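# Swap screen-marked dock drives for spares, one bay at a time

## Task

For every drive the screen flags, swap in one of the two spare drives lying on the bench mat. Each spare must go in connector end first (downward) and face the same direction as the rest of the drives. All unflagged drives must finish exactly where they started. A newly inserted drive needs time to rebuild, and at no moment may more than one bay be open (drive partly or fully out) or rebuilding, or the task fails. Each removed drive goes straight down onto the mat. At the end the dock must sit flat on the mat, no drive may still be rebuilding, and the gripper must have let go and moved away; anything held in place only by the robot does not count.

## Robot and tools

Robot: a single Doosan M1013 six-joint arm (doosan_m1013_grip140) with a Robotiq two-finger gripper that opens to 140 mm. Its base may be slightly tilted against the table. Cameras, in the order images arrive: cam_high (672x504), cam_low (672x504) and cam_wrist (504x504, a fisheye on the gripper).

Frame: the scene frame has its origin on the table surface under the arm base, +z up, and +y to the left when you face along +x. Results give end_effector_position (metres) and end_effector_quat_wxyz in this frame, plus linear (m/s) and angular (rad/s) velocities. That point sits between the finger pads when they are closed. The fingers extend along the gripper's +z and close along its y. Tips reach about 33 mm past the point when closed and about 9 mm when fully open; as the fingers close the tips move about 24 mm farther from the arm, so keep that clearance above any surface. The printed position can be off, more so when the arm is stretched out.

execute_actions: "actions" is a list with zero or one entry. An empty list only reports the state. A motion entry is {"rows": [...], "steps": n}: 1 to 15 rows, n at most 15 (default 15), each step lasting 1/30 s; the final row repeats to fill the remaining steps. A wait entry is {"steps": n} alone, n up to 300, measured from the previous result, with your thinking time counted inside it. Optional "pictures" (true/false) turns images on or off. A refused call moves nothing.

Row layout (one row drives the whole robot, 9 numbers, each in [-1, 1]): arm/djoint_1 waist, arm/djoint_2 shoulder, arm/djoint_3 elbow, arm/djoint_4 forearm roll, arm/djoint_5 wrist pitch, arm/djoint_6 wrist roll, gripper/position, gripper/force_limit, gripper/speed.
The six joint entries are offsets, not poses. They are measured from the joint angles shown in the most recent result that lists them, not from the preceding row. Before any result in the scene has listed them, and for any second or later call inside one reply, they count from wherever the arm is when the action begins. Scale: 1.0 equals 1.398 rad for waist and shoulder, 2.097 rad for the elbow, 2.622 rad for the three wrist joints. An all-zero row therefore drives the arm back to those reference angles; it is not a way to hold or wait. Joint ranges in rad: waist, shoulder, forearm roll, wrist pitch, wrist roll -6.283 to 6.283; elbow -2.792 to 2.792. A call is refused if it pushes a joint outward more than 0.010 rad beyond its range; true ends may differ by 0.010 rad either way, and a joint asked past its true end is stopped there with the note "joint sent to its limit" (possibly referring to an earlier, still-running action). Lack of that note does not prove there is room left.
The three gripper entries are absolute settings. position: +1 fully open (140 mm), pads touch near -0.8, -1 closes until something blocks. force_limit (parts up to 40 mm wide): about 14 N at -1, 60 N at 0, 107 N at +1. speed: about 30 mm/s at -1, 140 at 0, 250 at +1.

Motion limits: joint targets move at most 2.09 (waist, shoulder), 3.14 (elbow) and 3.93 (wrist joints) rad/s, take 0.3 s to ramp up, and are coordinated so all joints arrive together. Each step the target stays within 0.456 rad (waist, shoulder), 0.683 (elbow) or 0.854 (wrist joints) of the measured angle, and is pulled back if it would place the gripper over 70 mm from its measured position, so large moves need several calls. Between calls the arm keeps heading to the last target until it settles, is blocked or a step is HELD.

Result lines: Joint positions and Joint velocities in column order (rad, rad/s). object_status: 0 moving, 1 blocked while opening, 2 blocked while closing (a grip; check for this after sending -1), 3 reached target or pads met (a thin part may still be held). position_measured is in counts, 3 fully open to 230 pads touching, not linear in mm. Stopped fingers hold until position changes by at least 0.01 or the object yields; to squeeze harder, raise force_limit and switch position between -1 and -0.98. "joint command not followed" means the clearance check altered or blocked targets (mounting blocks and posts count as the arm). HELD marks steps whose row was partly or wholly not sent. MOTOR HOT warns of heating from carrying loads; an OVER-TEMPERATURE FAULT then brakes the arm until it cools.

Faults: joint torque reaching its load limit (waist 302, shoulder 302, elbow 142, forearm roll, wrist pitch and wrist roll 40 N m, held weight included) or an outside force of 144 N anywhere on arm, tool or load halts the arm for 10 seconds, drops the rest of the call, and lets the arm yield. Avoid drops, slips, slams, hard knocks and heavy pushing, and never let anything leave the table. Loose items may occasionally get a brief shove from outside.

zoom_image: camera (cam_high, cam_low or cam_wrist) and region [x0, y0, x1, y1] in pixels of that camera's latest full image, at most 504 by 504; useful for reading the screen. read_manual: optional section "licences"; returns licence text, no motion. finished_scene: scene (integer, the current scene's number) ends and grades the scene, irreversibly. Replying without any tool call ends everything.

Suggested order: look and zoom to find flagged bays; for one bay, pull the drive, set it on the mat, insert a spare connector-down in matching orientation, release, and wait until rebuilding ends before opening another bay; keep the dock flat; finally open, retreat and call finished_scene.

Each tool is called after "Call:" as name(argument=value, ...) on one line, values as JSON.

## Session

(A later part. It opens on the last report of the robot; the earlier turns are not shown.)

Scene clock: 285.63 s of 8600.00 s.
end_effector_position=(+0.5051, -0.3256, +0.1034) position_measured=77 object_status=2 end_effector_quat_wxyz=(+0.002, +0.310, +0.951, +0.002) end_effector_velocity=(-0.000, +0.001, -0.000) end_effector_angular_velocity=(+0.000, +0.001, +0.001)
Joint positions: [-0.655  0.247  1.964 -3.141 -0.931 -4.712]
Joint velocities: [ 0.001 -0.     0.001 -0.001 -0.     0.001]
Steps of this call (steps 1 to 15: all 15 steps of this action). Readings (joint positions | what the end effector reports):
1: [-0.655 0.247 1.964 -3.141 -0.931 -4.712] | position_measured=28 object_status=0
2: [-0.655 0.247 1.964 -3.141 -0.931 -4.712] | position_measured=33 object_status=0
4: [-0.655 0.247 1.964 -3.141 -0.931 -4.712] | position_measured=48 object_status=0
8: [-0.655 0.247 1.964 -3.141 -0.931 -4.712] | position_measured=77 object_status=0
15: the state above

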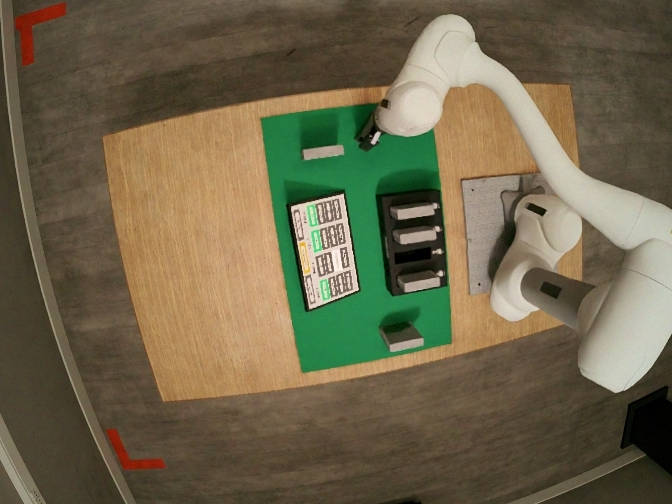

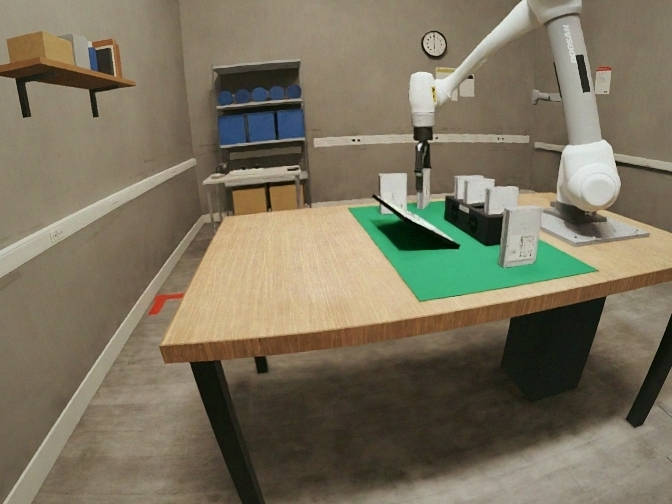

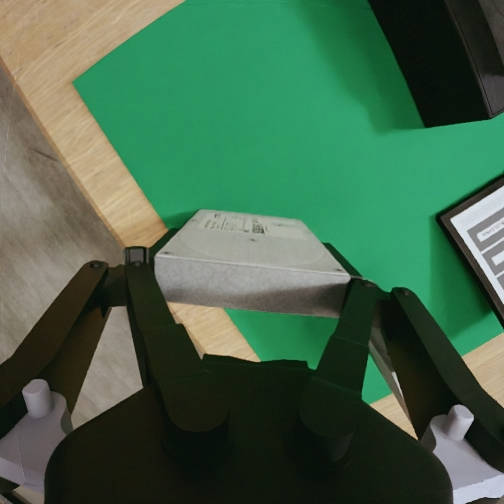

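Call:
execute_actions(actions=[{"rows":[[0,-0.138,-0.0787,0,-0.137,0,-1,0.5,0]],"steps":15}], pictures=false)

Call:
execute_actions(actions=[{"steps":10}], pictures=false)

Call:
execute_actions(actions=[{"rows":[[0.4735,-0.1595,0.0992,0,-0.0053,0.6113,-1,0.5,0]],"steps":15}], pictures=false)

Call:
execute_actions(actions=[{"steps":35}], pictures=false)

Call:
execute_actions(actions=[{"rows":[[0,0.05,0.0677,0,0.081,0,-1,0.5,0]],"steps":15}])

Scene clock: 293.40 s of 8600.00 s.
end_effector_position=(+0.4800, -0.3084, +0.2988) position_measured=77 object_status=2 end_effector_quat_wxyz=(+0.002, +0.310, +0.951, +0.002) end_effector_velocity=(-0.006, +0.005, +0.001) end_effector_angular_velocity=(+0.015, +0.020, -0.000)
Joint positions: [-0.655  0.054  1.799 -3.141 -1.289 -4.712]
Joint velocities: [ 0.001 -0.    -0.001 -0.    -0.026  0.001]
Steps of this call (steps 1 to 15: the robot went on to your last target; steps 16 to 218: nothing new was sent; steps 219 to 233: all 15 steps of this action). Readings (joint positions | what the end effector reports):
219: [-0.655 0.246 1.963 -3.141 -0.932 -4.712] | position_measured=77 object_status=2
220: [-0.655 0.240 1.958 -3.141 -0.944 -4.712] | position_measured=77 object_status=2
222: [-0.655 0.206 1.929 -3.141 -1.008 -4.712] | position_measured=77 object_status=2
226: [-0.655 0.132 1.865 -3.141 -1.145 -4.712] | position_measured=77 object_status=2
233: the state above

Scene clock: 293.73 s of 8600.00 s.
end_effector_position=(+0.4799, -0.3083, +0.2995) position_measured=77 object_status=2 end_effector_quat_wxyz=(+0.002, +0.310, +0.951, +0.002) end_effector_velocity=(+0.000, -0.000, +0.001) end_effector_angular_velocity=(-0.000, -0.001, -0.001)
Joint positions: [-0.655  0.054  1.798 -3.141 -1.29  -4.712]
Joint velocities: [-0.001 -0.    -0.001  0.001 -0.     0.   ]
Steps of this call (steps 1 to 10: the robot went on to your last target). Readings (joint positions | what the end effector reports):
1: [-0.655 0.054 1.799 -3.141 -1.289 -4.712] | position_measured=77 object_status=2
2: [-0.655 0.054 1.799 -3.141 -1.290 -4.712] | position_measured=77 object_status=2
4: [-0.655 0.054 1.799 -3.141 -1.290 -4.712] | position_measured=77 object_status=2
8: [-0.655 0.054 1.798 -3.141 -1.290 -4.712] | position_measured=77 object_status=2
10: the state above

Scene clock: 294.23 s of 8600.00 s.
end_effector_position=(+0.4797, -0.1044, +0.3033) position_measured=77 object_status=2 end_effector_quat_wxyz=(+0.001, +0.459, +0.888, +0.002) end_effector_velocity=(-0.054, +0.422, -0.001) end_effector_angular_velocity=(+0.002, +0.001, -1.073)
Joint positions: [-0.308 -0.076  1.92  -3.141 -1.298 -4.041]
Joint velocities: [ 0.796 -0.235  0.217 -0.001 -0.015  1.869]
Steps of this call (steps 1 to 15: all 15 steps of this action). Readings (joint positions | what the end effector reports):
1: [-0.654 0.053 1.799 -3.141 -1.290 -4.711] | position_measured=77 object_status=2
2: [-0.648 0.051 1.802 -3.141 -1.290 -4.699] | position_measured=77 object_status=2
4: [-0.612 0.033 1.820 -3.141 -1.291 -4.632] | position_measured=77 object_status=2
8: [-0.503 -0.014 1.863 -3.141 -1.294 -4.428] | position_measured=77 object_status=2
15: the state above

Scene clock: 295.40 s of 8600.00 s.
end_effector_position=(+0.4323, +0.0481, +0.3002) position_measured=77 object_status=2 end_effector_quat_wxyz=(+0.001, +0.707, +0.707, +0.003) end_effector_velocity=(+0.000, -0.000, +0.000) end_effector_angular_velocity=(-0.001, -0.001, +0.000)
Joint positions: [ 0.007 -0.169  2.007 -3.141 -1.304 -3.11 ]
Joint velocities: [ 0.    -0.    -0.001 -0.001 -0.     0.   ]
Steps of this call (steps 1 to 30: the robot went on to your last target; steps 31 to 35: nothing new was sent). Readings (joint positions | what the end effector reports):
1: [-0.281 -0.084 1.928 -3.141 -1.299 -3.976] | position_measured=77 object_status=2
2: [-0.255 -0.092 1.935 -3.141 -1.299 -3.906] | position_measured=77 object_status=2
4: [-0.204 -0.107 1.949 -3.141 -1.300 -3.755] | position_measured=77 object_status=2
8: [-0.100 -0.137 1.977 -3.141 -1.302 -3.439] | position_measured=77 object_status=2
35: the state above
The arm was judged still, so your last target was given up. Only a new action makes it travel on or press farther. Fingers that are still opening or closing keep moving.

Scene clock: 295.90 s of 8600.00 s.
end_effector_position=(+0.4329, +0.0483, +0.1959) position_measured=77 object_status=2 end_effector_quat_wxyz=(+0.001, +0.707, +0.707, +0.003) end_effector_velocity=(-0.001, +0.000, -0.002) end_effector_angular_velocity=(-0.000, +0.003, +0.001)
Joint positions: [ 0.007 -0.099  2.148 -3.141 -1.092 -3.11 ]
Joint velocities: [ 0.     0.001  0.002 -0.     0.    -0.001]
Steps of this call (steps 1 to 15: all 15 steps of this action). Readings (joint positions | what the end effector reports):
1: [0.007 -0.169 2.007 -3.141 -1.303 -3.110] | position_measured=77 object_status=2
2: [0.007 -0.165 2.015 -3.141 -1.291 -3.110] | position_measured=77 object_status=2
4: [0.007 -0.144 2.058 -3.141 -1.225 -3.110] | position_measured=77 object_status=2
8: [0.007 -0.103 2.141 -3.141 -1.103 -3.110] | position_measured=77 object_status=2
15: the state above

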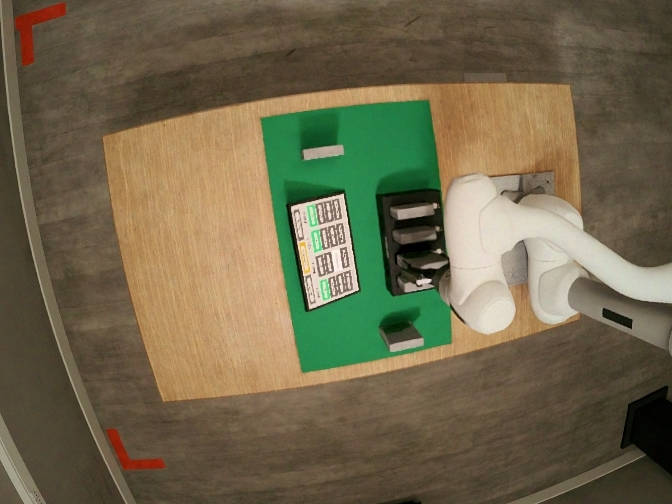

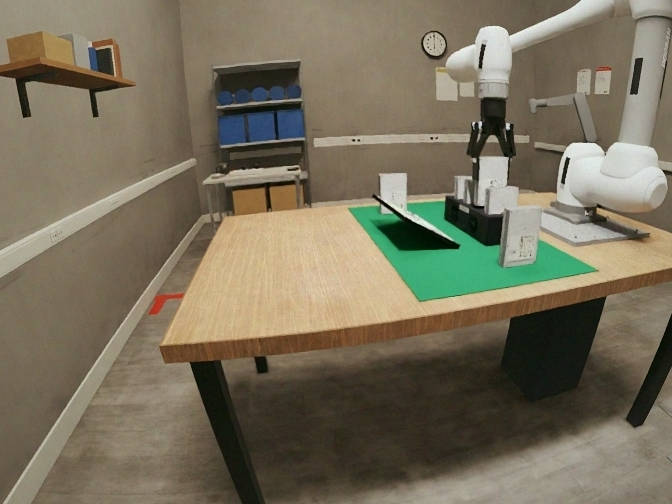

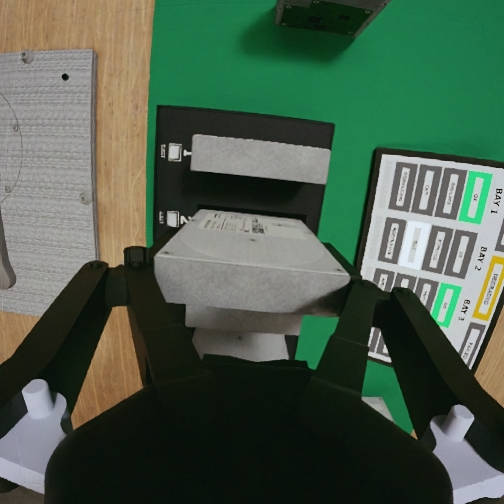

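Call:
execute_actions(actions=[{"rows":[[0,0.002,0.002,0,0.0026,0,-1,0.5,0],[0,0.002,0.002,0,0.0026,0,-1,0.5,0],[0,0.004,0.004,0,0.0052,0,-1,0.5,0],[0,0.004,0.004,0,0.0052,0,-1,0.5,0],[0,0.006,0.006,0,0.0078,0,-1,0.5,0],[0,0.006,0.006,0,0.0078,0,-1,0.5,0],[0,0.008,0.0078,0,0.0104,0,-1,0.5,0],[0,0.008,0.0078,0,0.0104,0,-1,0.5,0],[0,0.01,0.0095,0,0.013,0,-1,0.5,0]],"steps":15}])

Scene clock: 300.10 s of 8600.00 s.
end_effector_position=(+0.4327, +0.0483, +0.1801) position_measured=77 object_status=2 end_effector_quat_wxyz=(+0.001, +0.707, +0.707, +0.003) end_effector_velocity=(-0.001, +0.000, -0.001) end_effector_angular_velocity=(+0.001, +0.001, -0.001)
Joint positions: [ 0.007 -0.085  2.168 -3.141 -1.058 -3.11 ]
Joint velocities: [0.    0.001 0.002 0.001 0.002 0.   ]
Steps of this call (steps 1 to 15: the robot went on to your last target; steps 16 to 111: nothing new was sent; steps 112 to 126: all 15 steps of this action). Readings (joint positions | what the end effector reports):
112: [0.007 -0.099 2.149 -3.141 -1.091 -3.110] | position_measured=77 object_status=2
113: [0.007 -0.098 2.151 -3.141 -1.088 -3.110] | position_measured=77 object_status=2
115: [0.007 -0.095 2.154 -3.141 -1.082 -3.110] | position_measured=77 object_status=2
119: [0.007 -0.090 2.162 -3.141 -1.068 -3.110] | position_measured=77 object_status=2
126: the state above

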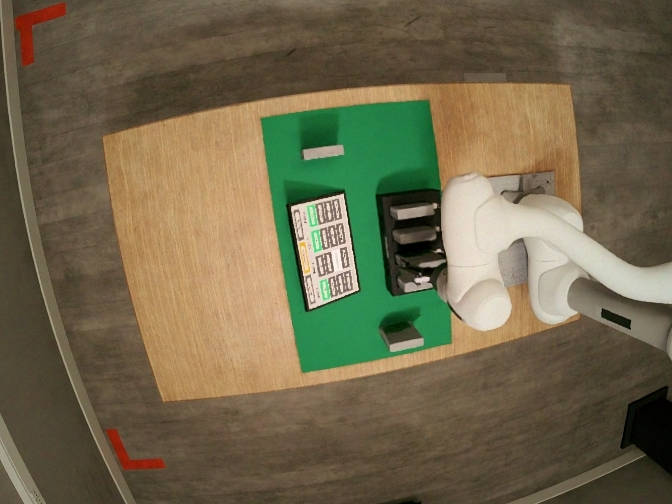

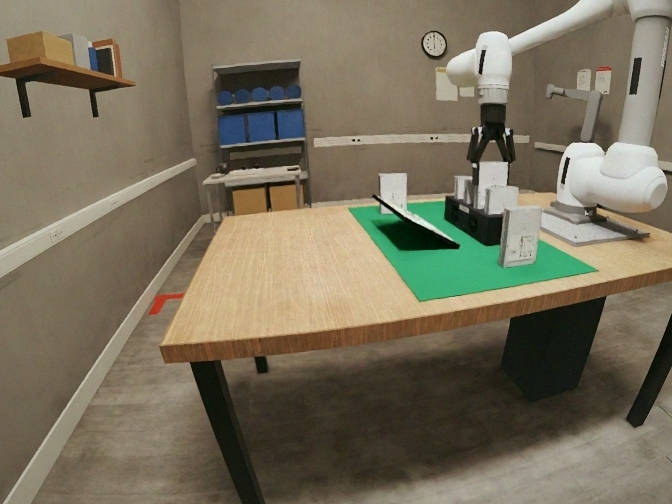

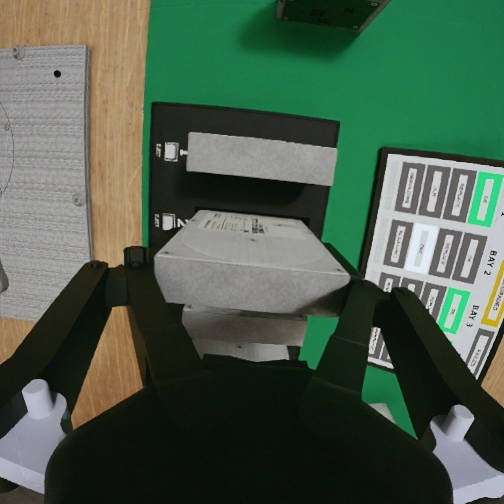

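Call:
execute_actions(actions=[{"rows":[[0,0.01,0.008,0,0.0117,0,-1,0.5,0],[0,0.01,0.008,0,0.0117,0,-1,0.5,0],[0,0.01,0.008,0,0.0117,0,-1,0.5,0],[0,0.02,0.0153,0,0.023,0,-1,0.5,0],[0,0.02,0.0153,0,0.023,0,-1,0.5,0],[0,0.02,0.0153,0,0.023,0,-1,0.5,0],[0,0.0305,0.0224,0,0.0343,0,-1,0.5,0],[0,0.0305,0.0224,0,0.0343,0,-1,0.5,0],[0,0.0305,0.0224,0,0.0343,0,-1,0.5,0],[0,0.0415,0.029,0,0.0454,0,-1,0.5,0]],"steps":15}], pictures=false)

Call:
execute_actions(actions=[{"rows":[[0,0.003,0.0017,0,0.003,0,-1,0.5,0],[0,0.003,0.0017,0,0.003,0,-1,0.5,0],[0,0.003,0.0017,0,0.003,0,-1,0.5,0],[0,0.006,0.0034,0,0.006,0,-1,0.5,0],[0,0.006,0.0034,0,0.006,0,-1,0.5,0],[0,0.006,0.0034,0,0.006,0,-1,0.5,0],[0,0.0095,0.0053,0,0.0193,0,-1,0.5,0]],"steps":6}], pictures=false)

Call:
execute_actions(actions=[], pictures=false)

Scene clock: 309.37 s of 8600.00 s.
end_effector_position=(+0.4330, +0.0485, +0.1266) position_measured=77 object_status=2 end_effector_quat_wxyz=(+0.001, +0.707, +0.707, +0.003) end_effector_velocity=(+0.001, -0.000, -0.005) end_effector_angular_velocity=(+0.000, -0.005, +0.000)
Joint positions: [ 0.007 -0.028  2.229 -3.141 -0.939 -3.11 ]
Joint velocities: [-0.     0.005  0.007  0.     0.017 -0.   ]
Steps of this call (steps 1 to 15: the robot went on to your last target; steps 16 to 263: nothing new was sent; steps 264 to 278: all 15 steps of this action). Readings (joint positions | what the end effector reports):
264: [0.007 -0.085 2.169 -3.141 -1.056 -3.110] | position_measured=77 object_status=2
265: [0.007 -0.080 2.174 -3.141 -1.046 -3.110] | position_measured=77 object_status=2
267: [0.007 -0.072 2.184 -3.141 -1.028 -3.110] | position_measured=77 object_status=2
271: [0.007 -0.053 2.205 -3.141 -0.987 -3.110] | position_measured=77 object_status=2
278: the state above

action 0: the action has 7 rows but "steps" is 6. Give at most as many rows as steps.

Scene clock: 309.37 s of 8600.00 s.
end_effector_position=(+0.4330, +0.0485, +0.1266) position_measured=77 object_status=2 end_effector_quat_wxyz=(+0.001, +0.707, +0.707, +0.003) end_effector_velocity=(+0.001, -0.000, -0.005) end_effector_angular_velocity=(+0.000, -0.005, +0.000)
Joint positions: [ 0.007 -0.028  2.229 -3.141 -0.939 -3.11 ]
Joint velocities: [-0.     0.005  0.007  0.     0.017 -0.   ]

Call:
execute_actions(actions=[], pictures=false)

Call:
execute_actions(actions=[{"rows":[[0,0.002,0.0011,0,0.0019,0,-1,0.5,0],[0,0.002,0.0011,0,0.0019,0,-1,0.5,0],[0,0.002,0.0011,0,0.0019,0,-1,0.5,0],[0,0.005,0.0028,0,0.0048,0,-1,0.5,0],[0,0.005,0.0028,0,0.0048,0,-1,0.5,0],[0,0.005,0.0028,0,0.0048,0,-1,0.5,0],[0,0.0075,0.0042,0,0.0073,0,-1,0.5,0],[0,0.0075,0.0042,0,0.0073,0,-1,0.5,0],[0,0.0075,0.0042,0,0.0073,0,-1,0.5,0],[0,0.0098,0.0055,0,0.0095,0,-1,0.5,0]],"steps":15}])

Scene clock: 321.37 s of 8600.00 s.
end_effector_position=(+0.4330, +0.0485, +0.1263) position_measured=77 object_status=2 end_effector_quat_wxyz=(+0.001, +0.707, +0.707, +0.003) end_effector_velocity=(+0.000, +0.000, +0.000) end_effector_angular_velocity=(+0.000, -0.000, +0.001)
Joint positions: [ 0.007 -0.027  2.229 -3.141 -0.939 -3.11 ]
Joint velocities: [ 0.     0.    -0.     0.    -0.    -0.001]
Steps of this call (steps 1 to 15: the robot went on to your last target; steps 16 to 360: nothing new was sent). Readings (joint positions | what the end effector reports):
1: [0.007 -0.028 2.229 -3.141 -0.939 -3.110] | position_measured=77 object_status=2
2: [0.007 -0.028 2.229 -3.141 -0.939 -3.110] | position_measured=77 object_status=2
4: [0.007 -0.027 2.229 -3.141 -0.939 -3.110] | position_measured=77 object_status=2
8: [0.007 -0.027 2.229 -3.141 -0.939 -3.110] | position_measured=77 object_status=2
360: the state above
The arm was judged still, so your last target was given up. Only a new action makes it travel on or press farther. Fingers that are still opening or closing keep moving.

Scene clock: 321.87 s of 8600.00 s.
end_effector_position=(+0.4328, +0.0485, +0.1151) position_measured=77 object_status=2 end_effector_quat_wxyz=(+0.001, +0.707, +0.707, +0.003) end_effector_velocity=(+0.001, -0.000, +0.000) end_effector_angular_velocity=(+0.000, -0.001, +0.000)
Joint positions: [ 0.007 -0.014  2.241 -3.141 -0.914 -3.11 ]
Joint velocities: [-0.    -0.    -0.     0.     0.001 -0.001]
Steps of this call (steps 1 to 15: all 15 steps of this action). Readings (joint positions | what the end effector reports):
1: [0.007 -0.027 2.229 -3.141 -0.938 -3.110] | position_measured=77 object_status=2
2: [0.007 -0.026 2.230 -3.141 -0.936 -3.110] | position_measured=77 object_status=2
4: [0.007 -0.024 2.232 -3.141 -0.933 -3.110] | position_measured=77 object_status=2
8: [0.007 -0.019 2.236 -3.141 -0.923 -3.110] | position_measured=77 object_status=2
15: the state above

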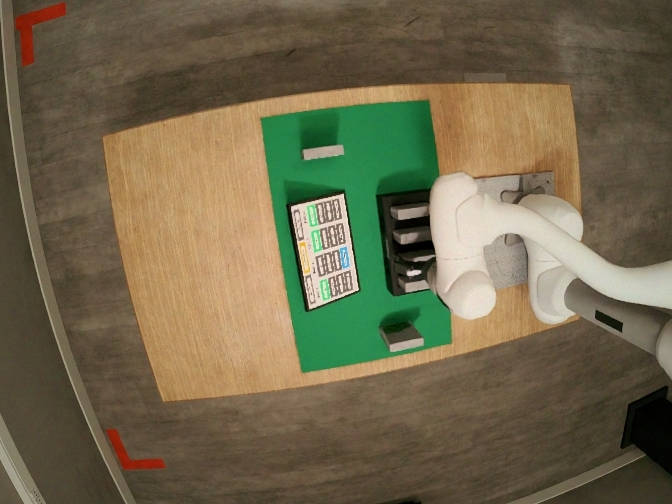

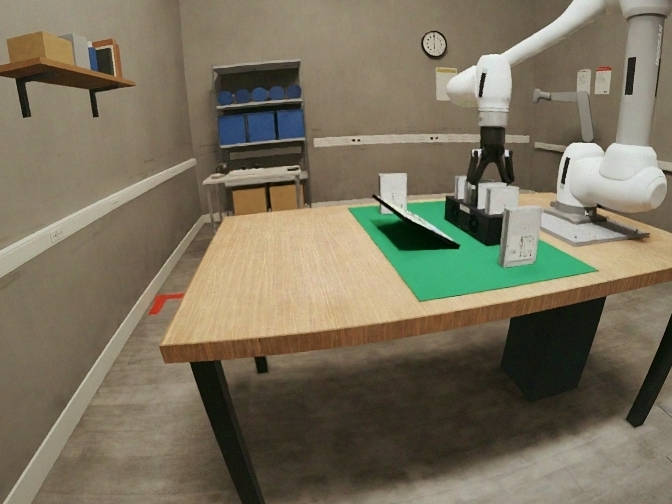

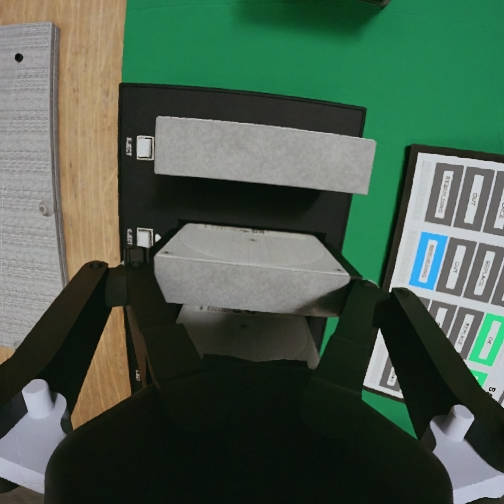

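Call:
execute_actions(actions=[{"rows":[[0,0,0,0,0,0,0.7,0.5,0]],"steps":10}], pictures=false)

Call:
execute_actions(actions=[{"rows":[[0,-0.0895,-0.0768,0,-0.11,0,0.7,0.5,0]],"steps":15}], pictures=false)

Call:
execute_actions(actions=[{"steps":300}], pictures=false)

Call:
execute_actions(actions=[{"steps":300}], pictures=false)

Call:
execute_actions(actions=[{"steps":300}], pictures=false)

Call:
execute_actions(actions=[{"steps":300}], pictures=false)

Call:
execute_actions(actions=[{"steps":300}], pictures=false)

Call:
execute_actions(actions=[{"steps":300}])

Scene clock: 330.03 s of 8600.00 s.
end_effector_position=(+0.4329, +0.0485, +0.1152) position_measured=41 object_status=0 end_effector_quat_wxyz=(+0.001, +0.707, +0.707, +0.003) end_effector_velocity=(-0.002, -0.000, -0.001) end_effector_angular_velocity=(+0.000, +0.003, -0.002)
Joint positions: [ 0.007 -0.014  2.241 -3.141 -0.914 -3.11 ]
Joint velocities: [-0.001  0.     0.002  0.001 -0.001  0.001]
Steps of this call (steps 1 to 15: the robot went on to your last target; steps 16 to 235: nothing new was sent; steps 236 to 245: all 10 steps of this action). Readings (joint positions | what the end effector reports):
236: [0.007 -0.014 2.241 -3.141 -0.914 -3.110] | position_measured=77 object_status=0
237: [0.007 -0.014 2.240 -3.141 -0.913 -3.110] | position_measured=77 object_status=0
239: [0.007 -0.014 2.240 -3.141 -0.913 -3.110] | position_measured=56 object_status=0
243: [0.007 -0.014 2.240 -3.141 -0.914 -3.110] | position_measured=41 object_status=0
245: the state above

Scene clock: 330.53 s of 8600.00 s.
end_effector_position=(+0.4325, +0.0482, +0.2480) position_measured=41 object_status=3 end_effector_quat_wxyz=(+0.000, +0.707, +0.707, +0.002) end_effector_velocity=(-0.000, -0.000, +0.002) end_effector_angular_velocity=(-0.001, -0.001, -0.000)
Joint positions: [ 0.007 -0.139  2.08  -3.141 -1.202 -3.11 ]
Joint velocities: [-0.    -0.002 -0.002 -0.001 -0.003  0.   ]
Steps of this call (steps 1 to 15: all 15 steps of this action). Readings (joint positions | what the end effector reports):
1: [0.007 -0.014 2.240 -3.141 -0.915 -3.110] | position_measured=41 object_status=0
2: [0.007 -0.019 2.234 -3.141 -0.928 -3.110] | position_measured=41 object_status=0
4: [0.007 -0.048 2.196 -3.141 -0.993 -3.110] | position_measured=41 object_status=3
8: [0.007 -0.115 2.110 -3.141 -1.147 -3.110] | position_measured=41 object_status=3
15: the state above

Scene clock: 340.53 s of 8600.00 s.
end_effector_position=(+0.4325, +0.0482, +0.2482) position_measured=41 object_status=3 end_effector_quat_wxyz=(+0.000, +0.707, +0.707, +0.002) end_effector_velocity=(-0.000, +0.000, -0.000) end_effector_angular_velocity=(+0.001, +0.001, +0.000)
Joint positions: [ 0.007 -0.139  2.079 -3.141 -1.202 -3.11 ]
Joint velocities: [-0.    -0.     0.001  0.001  0.    -0.001]
Steps of this call (steps 1 to 15: the robot went on to your last target; steps 16 to 300: nothing new was sent). Readings (joint positions | what the end effector reports):
1: [0.007 -0.139 2.080 -3.141 -1.202 -3.110] | position_measured=41 object_status=3
2: [0.007 -0.139 2.080 -3.141 -1.202 -3.110] | position_measured=41 object_status=3
4: [0.007 -0.139 2.080 -3.141 -1.202 -3.110] | position_measured=41 object_status=3
8: [0.007 -0.139 2.079 -3.141 -1.202 -3.110] | position_measured=41 object_status=3
300: the state above
The arm was judged still, so your last target was given up. Only a new action makes it travel on or press farther. Fingers that are still opening or closing keep moving.

Scene clock: 350.53 s of 8600.00 s.
end_effector_position=(+0.4325, +0.0482, +0.2482) position_measured=41 object_status=3 end_effector_quat_wxyz=(+0.000, +0.707, +0.707, +0.002) end_effector_velocity=(-0.000, +0.000, -0.000) end_effector_angular_velocity=(+0.001, +0.000, -0.000)
Joint positions: [ 0.007 -0.139  2.079 -3.141 -1.202 -3.11 ]
Joint velocities: [0.    0.    0.    0.001 0.    0.   ]
Steps of this call (steps 1 to 300: nothing new was sent). Readings (joint positions | what the end effector reports):
1: [0.007 -0.139 2.079 -3.141 -1.202 -3.110] | position_measured=41 object_status=3
2: [0.007 -0.139 2.079 -3.141 -1.202 -3.110] | position_measured=41 object_status=3
4: [0.007 -0.139 2.079 -3.141 -1.202 -3.110] | position_measured=41 object_status=3
8: [0.007 -0.139 2.079 -3.141 -1.202 -3.110] | position_measured=41 object_status=3
300: the state above

Scene clock: 360.53 s of 8600.00 s.
end_effector_position=(+0.4325, +0.0482, +0.2482) position_measured=41 object_status=3 end_effector_quat_wxyz=(+0.000, +0.707, +0.707, +0.002) end_effector_velocity=(+0.000, -0.001, -0.000) end_effector_angular_velocity=(-0.000, +0.000, -0.002)
Joint positions: [ 0.007 -0.139  2.079 -3.141 -1.202 -3.11 ]
Joint velocities: [-0.001  0.     0.    -0.001  0.     0.001]
Steps of this call (steps 1 to 300: nothing new was sent). Readings (joint positions | what the end effector reports):
1: [0.007 -0.139 2.079 -3.141 -1.202 -3.110] | position_measured=41 object_status=3
2: [0.007 -0.139 2.079 -3.141 -1.202 -3.110] | position_measured=41 object_status=3
4: [0.007 -0.139 2.079 -3.141 -1.202 -3.110] | position_measured=41 object_status=3
8: [0.007 -0.139 2.079 -3.141 -1.202 -3.110] | position_measured=41 object_status=3
300: the state above

Scene clock: 370.53 s of 8600.00 s.
end_effector_position=(+0.4325, +0.0482, +0.2482) position_measured=41 object_status=3 end_effector_quat_wxyz=(+0.000, +0.707, +0.707, +0.002) end_effector_velocity=(-0.000, -0.001, -0.001) end_effector_angular_velocity=(+0.000, +0.001, -0.001)
Joint positions: [ 0.007 -0.139  2.079 -3.141 -1.202 -3.11 ]
Joint velocities: [-0.002  0.     0.001  0.     0.    -0.001]
Steps of this call (steps 1 to 300: nothing new was sent). Readings (joint positions | what the end effector reports):
1: [0.007 -0.139 2.079 -3.141 -1.202 -3.110] | position_measured=41 object_status=3
2: [0.007 -0.139 2.079 -3.141 -1.202 -3.110] | position_measured=41 object_status=3
4: [0.007 -0.139 2.079 -3.141 -1.202 -3.110] | position_measured=41 object_status=3
8: [0.007 -0.139 2.079 -3.141 -1.202 -3.110] | position_measured=41 object_status=3
300: the state above

Scene clock: 380.53 s of 8600.00 s.
end_effector_position=(+0.4325, +0.0482, +0.2482) position_measured=41 object_status=3 end_effector_quat_wxyz=(+0.000, +0.707, +0.707, +0.002) end_effector_velocity=(-0.000, -0.000, -0.000) end_effector_angular_velocity=(-0.000, +0.001, +0.001)
Joint positions: [ 0.007 -0.139  2.079 -3.141 -1.202 -3.11 ]
Joint velocities: [-0.     0.     0.    -0.    -0.    -0.001]
Steps of this call (steps 1 to 300: nothing new was sent). Readings (joint positions | what the end effector reports):
1: [0.007 -0.139 2.079 -3.141 -1.202 -3.110] | position_measured=41 object_status=3
2: [0.007 -0.139 2.079 -3.141 -1.202 -3.110] | position_measured=41 object_status=3
4: [0.007 -0.139 2.079 -3.141 -1.202 -3.110] | position_measured=41 object_status=3
8: [0.007 -0.139 2.079 -3.141 -1.202 -3.110] | position_measured=41 object_status=3
300: the state above

Scene clock: 390.53 s of 8600.00 s.
end_effector_position=(+0.4325, +0.0482, +0.2482) position_measured=41 object_status=3 end_effector_quat_wxyz=(+0.000, +0.707, +0.707, +0.002) end_effector_velocity=(+0.000, +0.000, +0.000) end_effector_angular_velocity=(+0.001, -0.000, -0.001)
Joint positions: [ 0.007 -0.139  2.079 -3.141 -1.202 -3.11 ]
Joint velocities: [-0.     0.    -0.001  0.001 -0.     0.   ]
Steps of this call (steps 1 to 300: nothing new was sent). Readings (joint positions | what the end effector reports):
1: [0.007 -0.139 2.079 -3.141 -1.202 -3.110] | position_measured=41 object_status=3
2: [0.007 -0.139 2.079 -3.141 -1.202 -3.110] | position_measured=41 object_status=3
4: [0.007 -0.139 2.079 -3.141 -1.202 -3.110] | position_measured=41 object_status=3
8: [0.007 -0.139 2.079 -3.141 -1.202 -3.110] | position_measured=41 object_status=3
300: the state above

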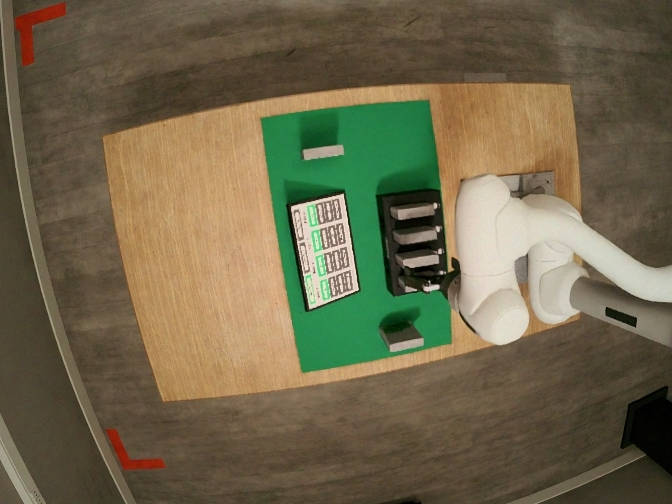

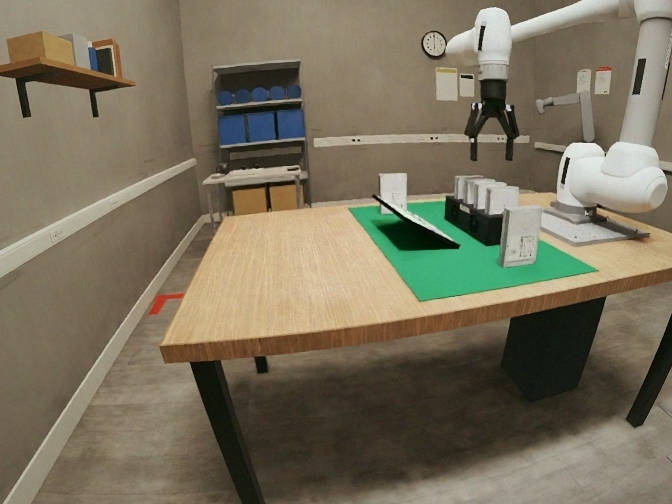

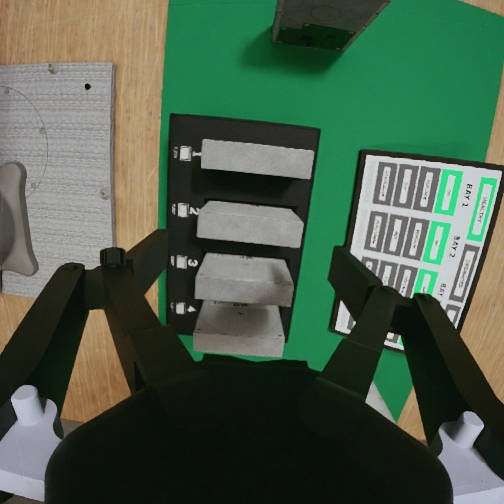

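Call:
finished_scene(scene=2)

The scene is finished: the task was done.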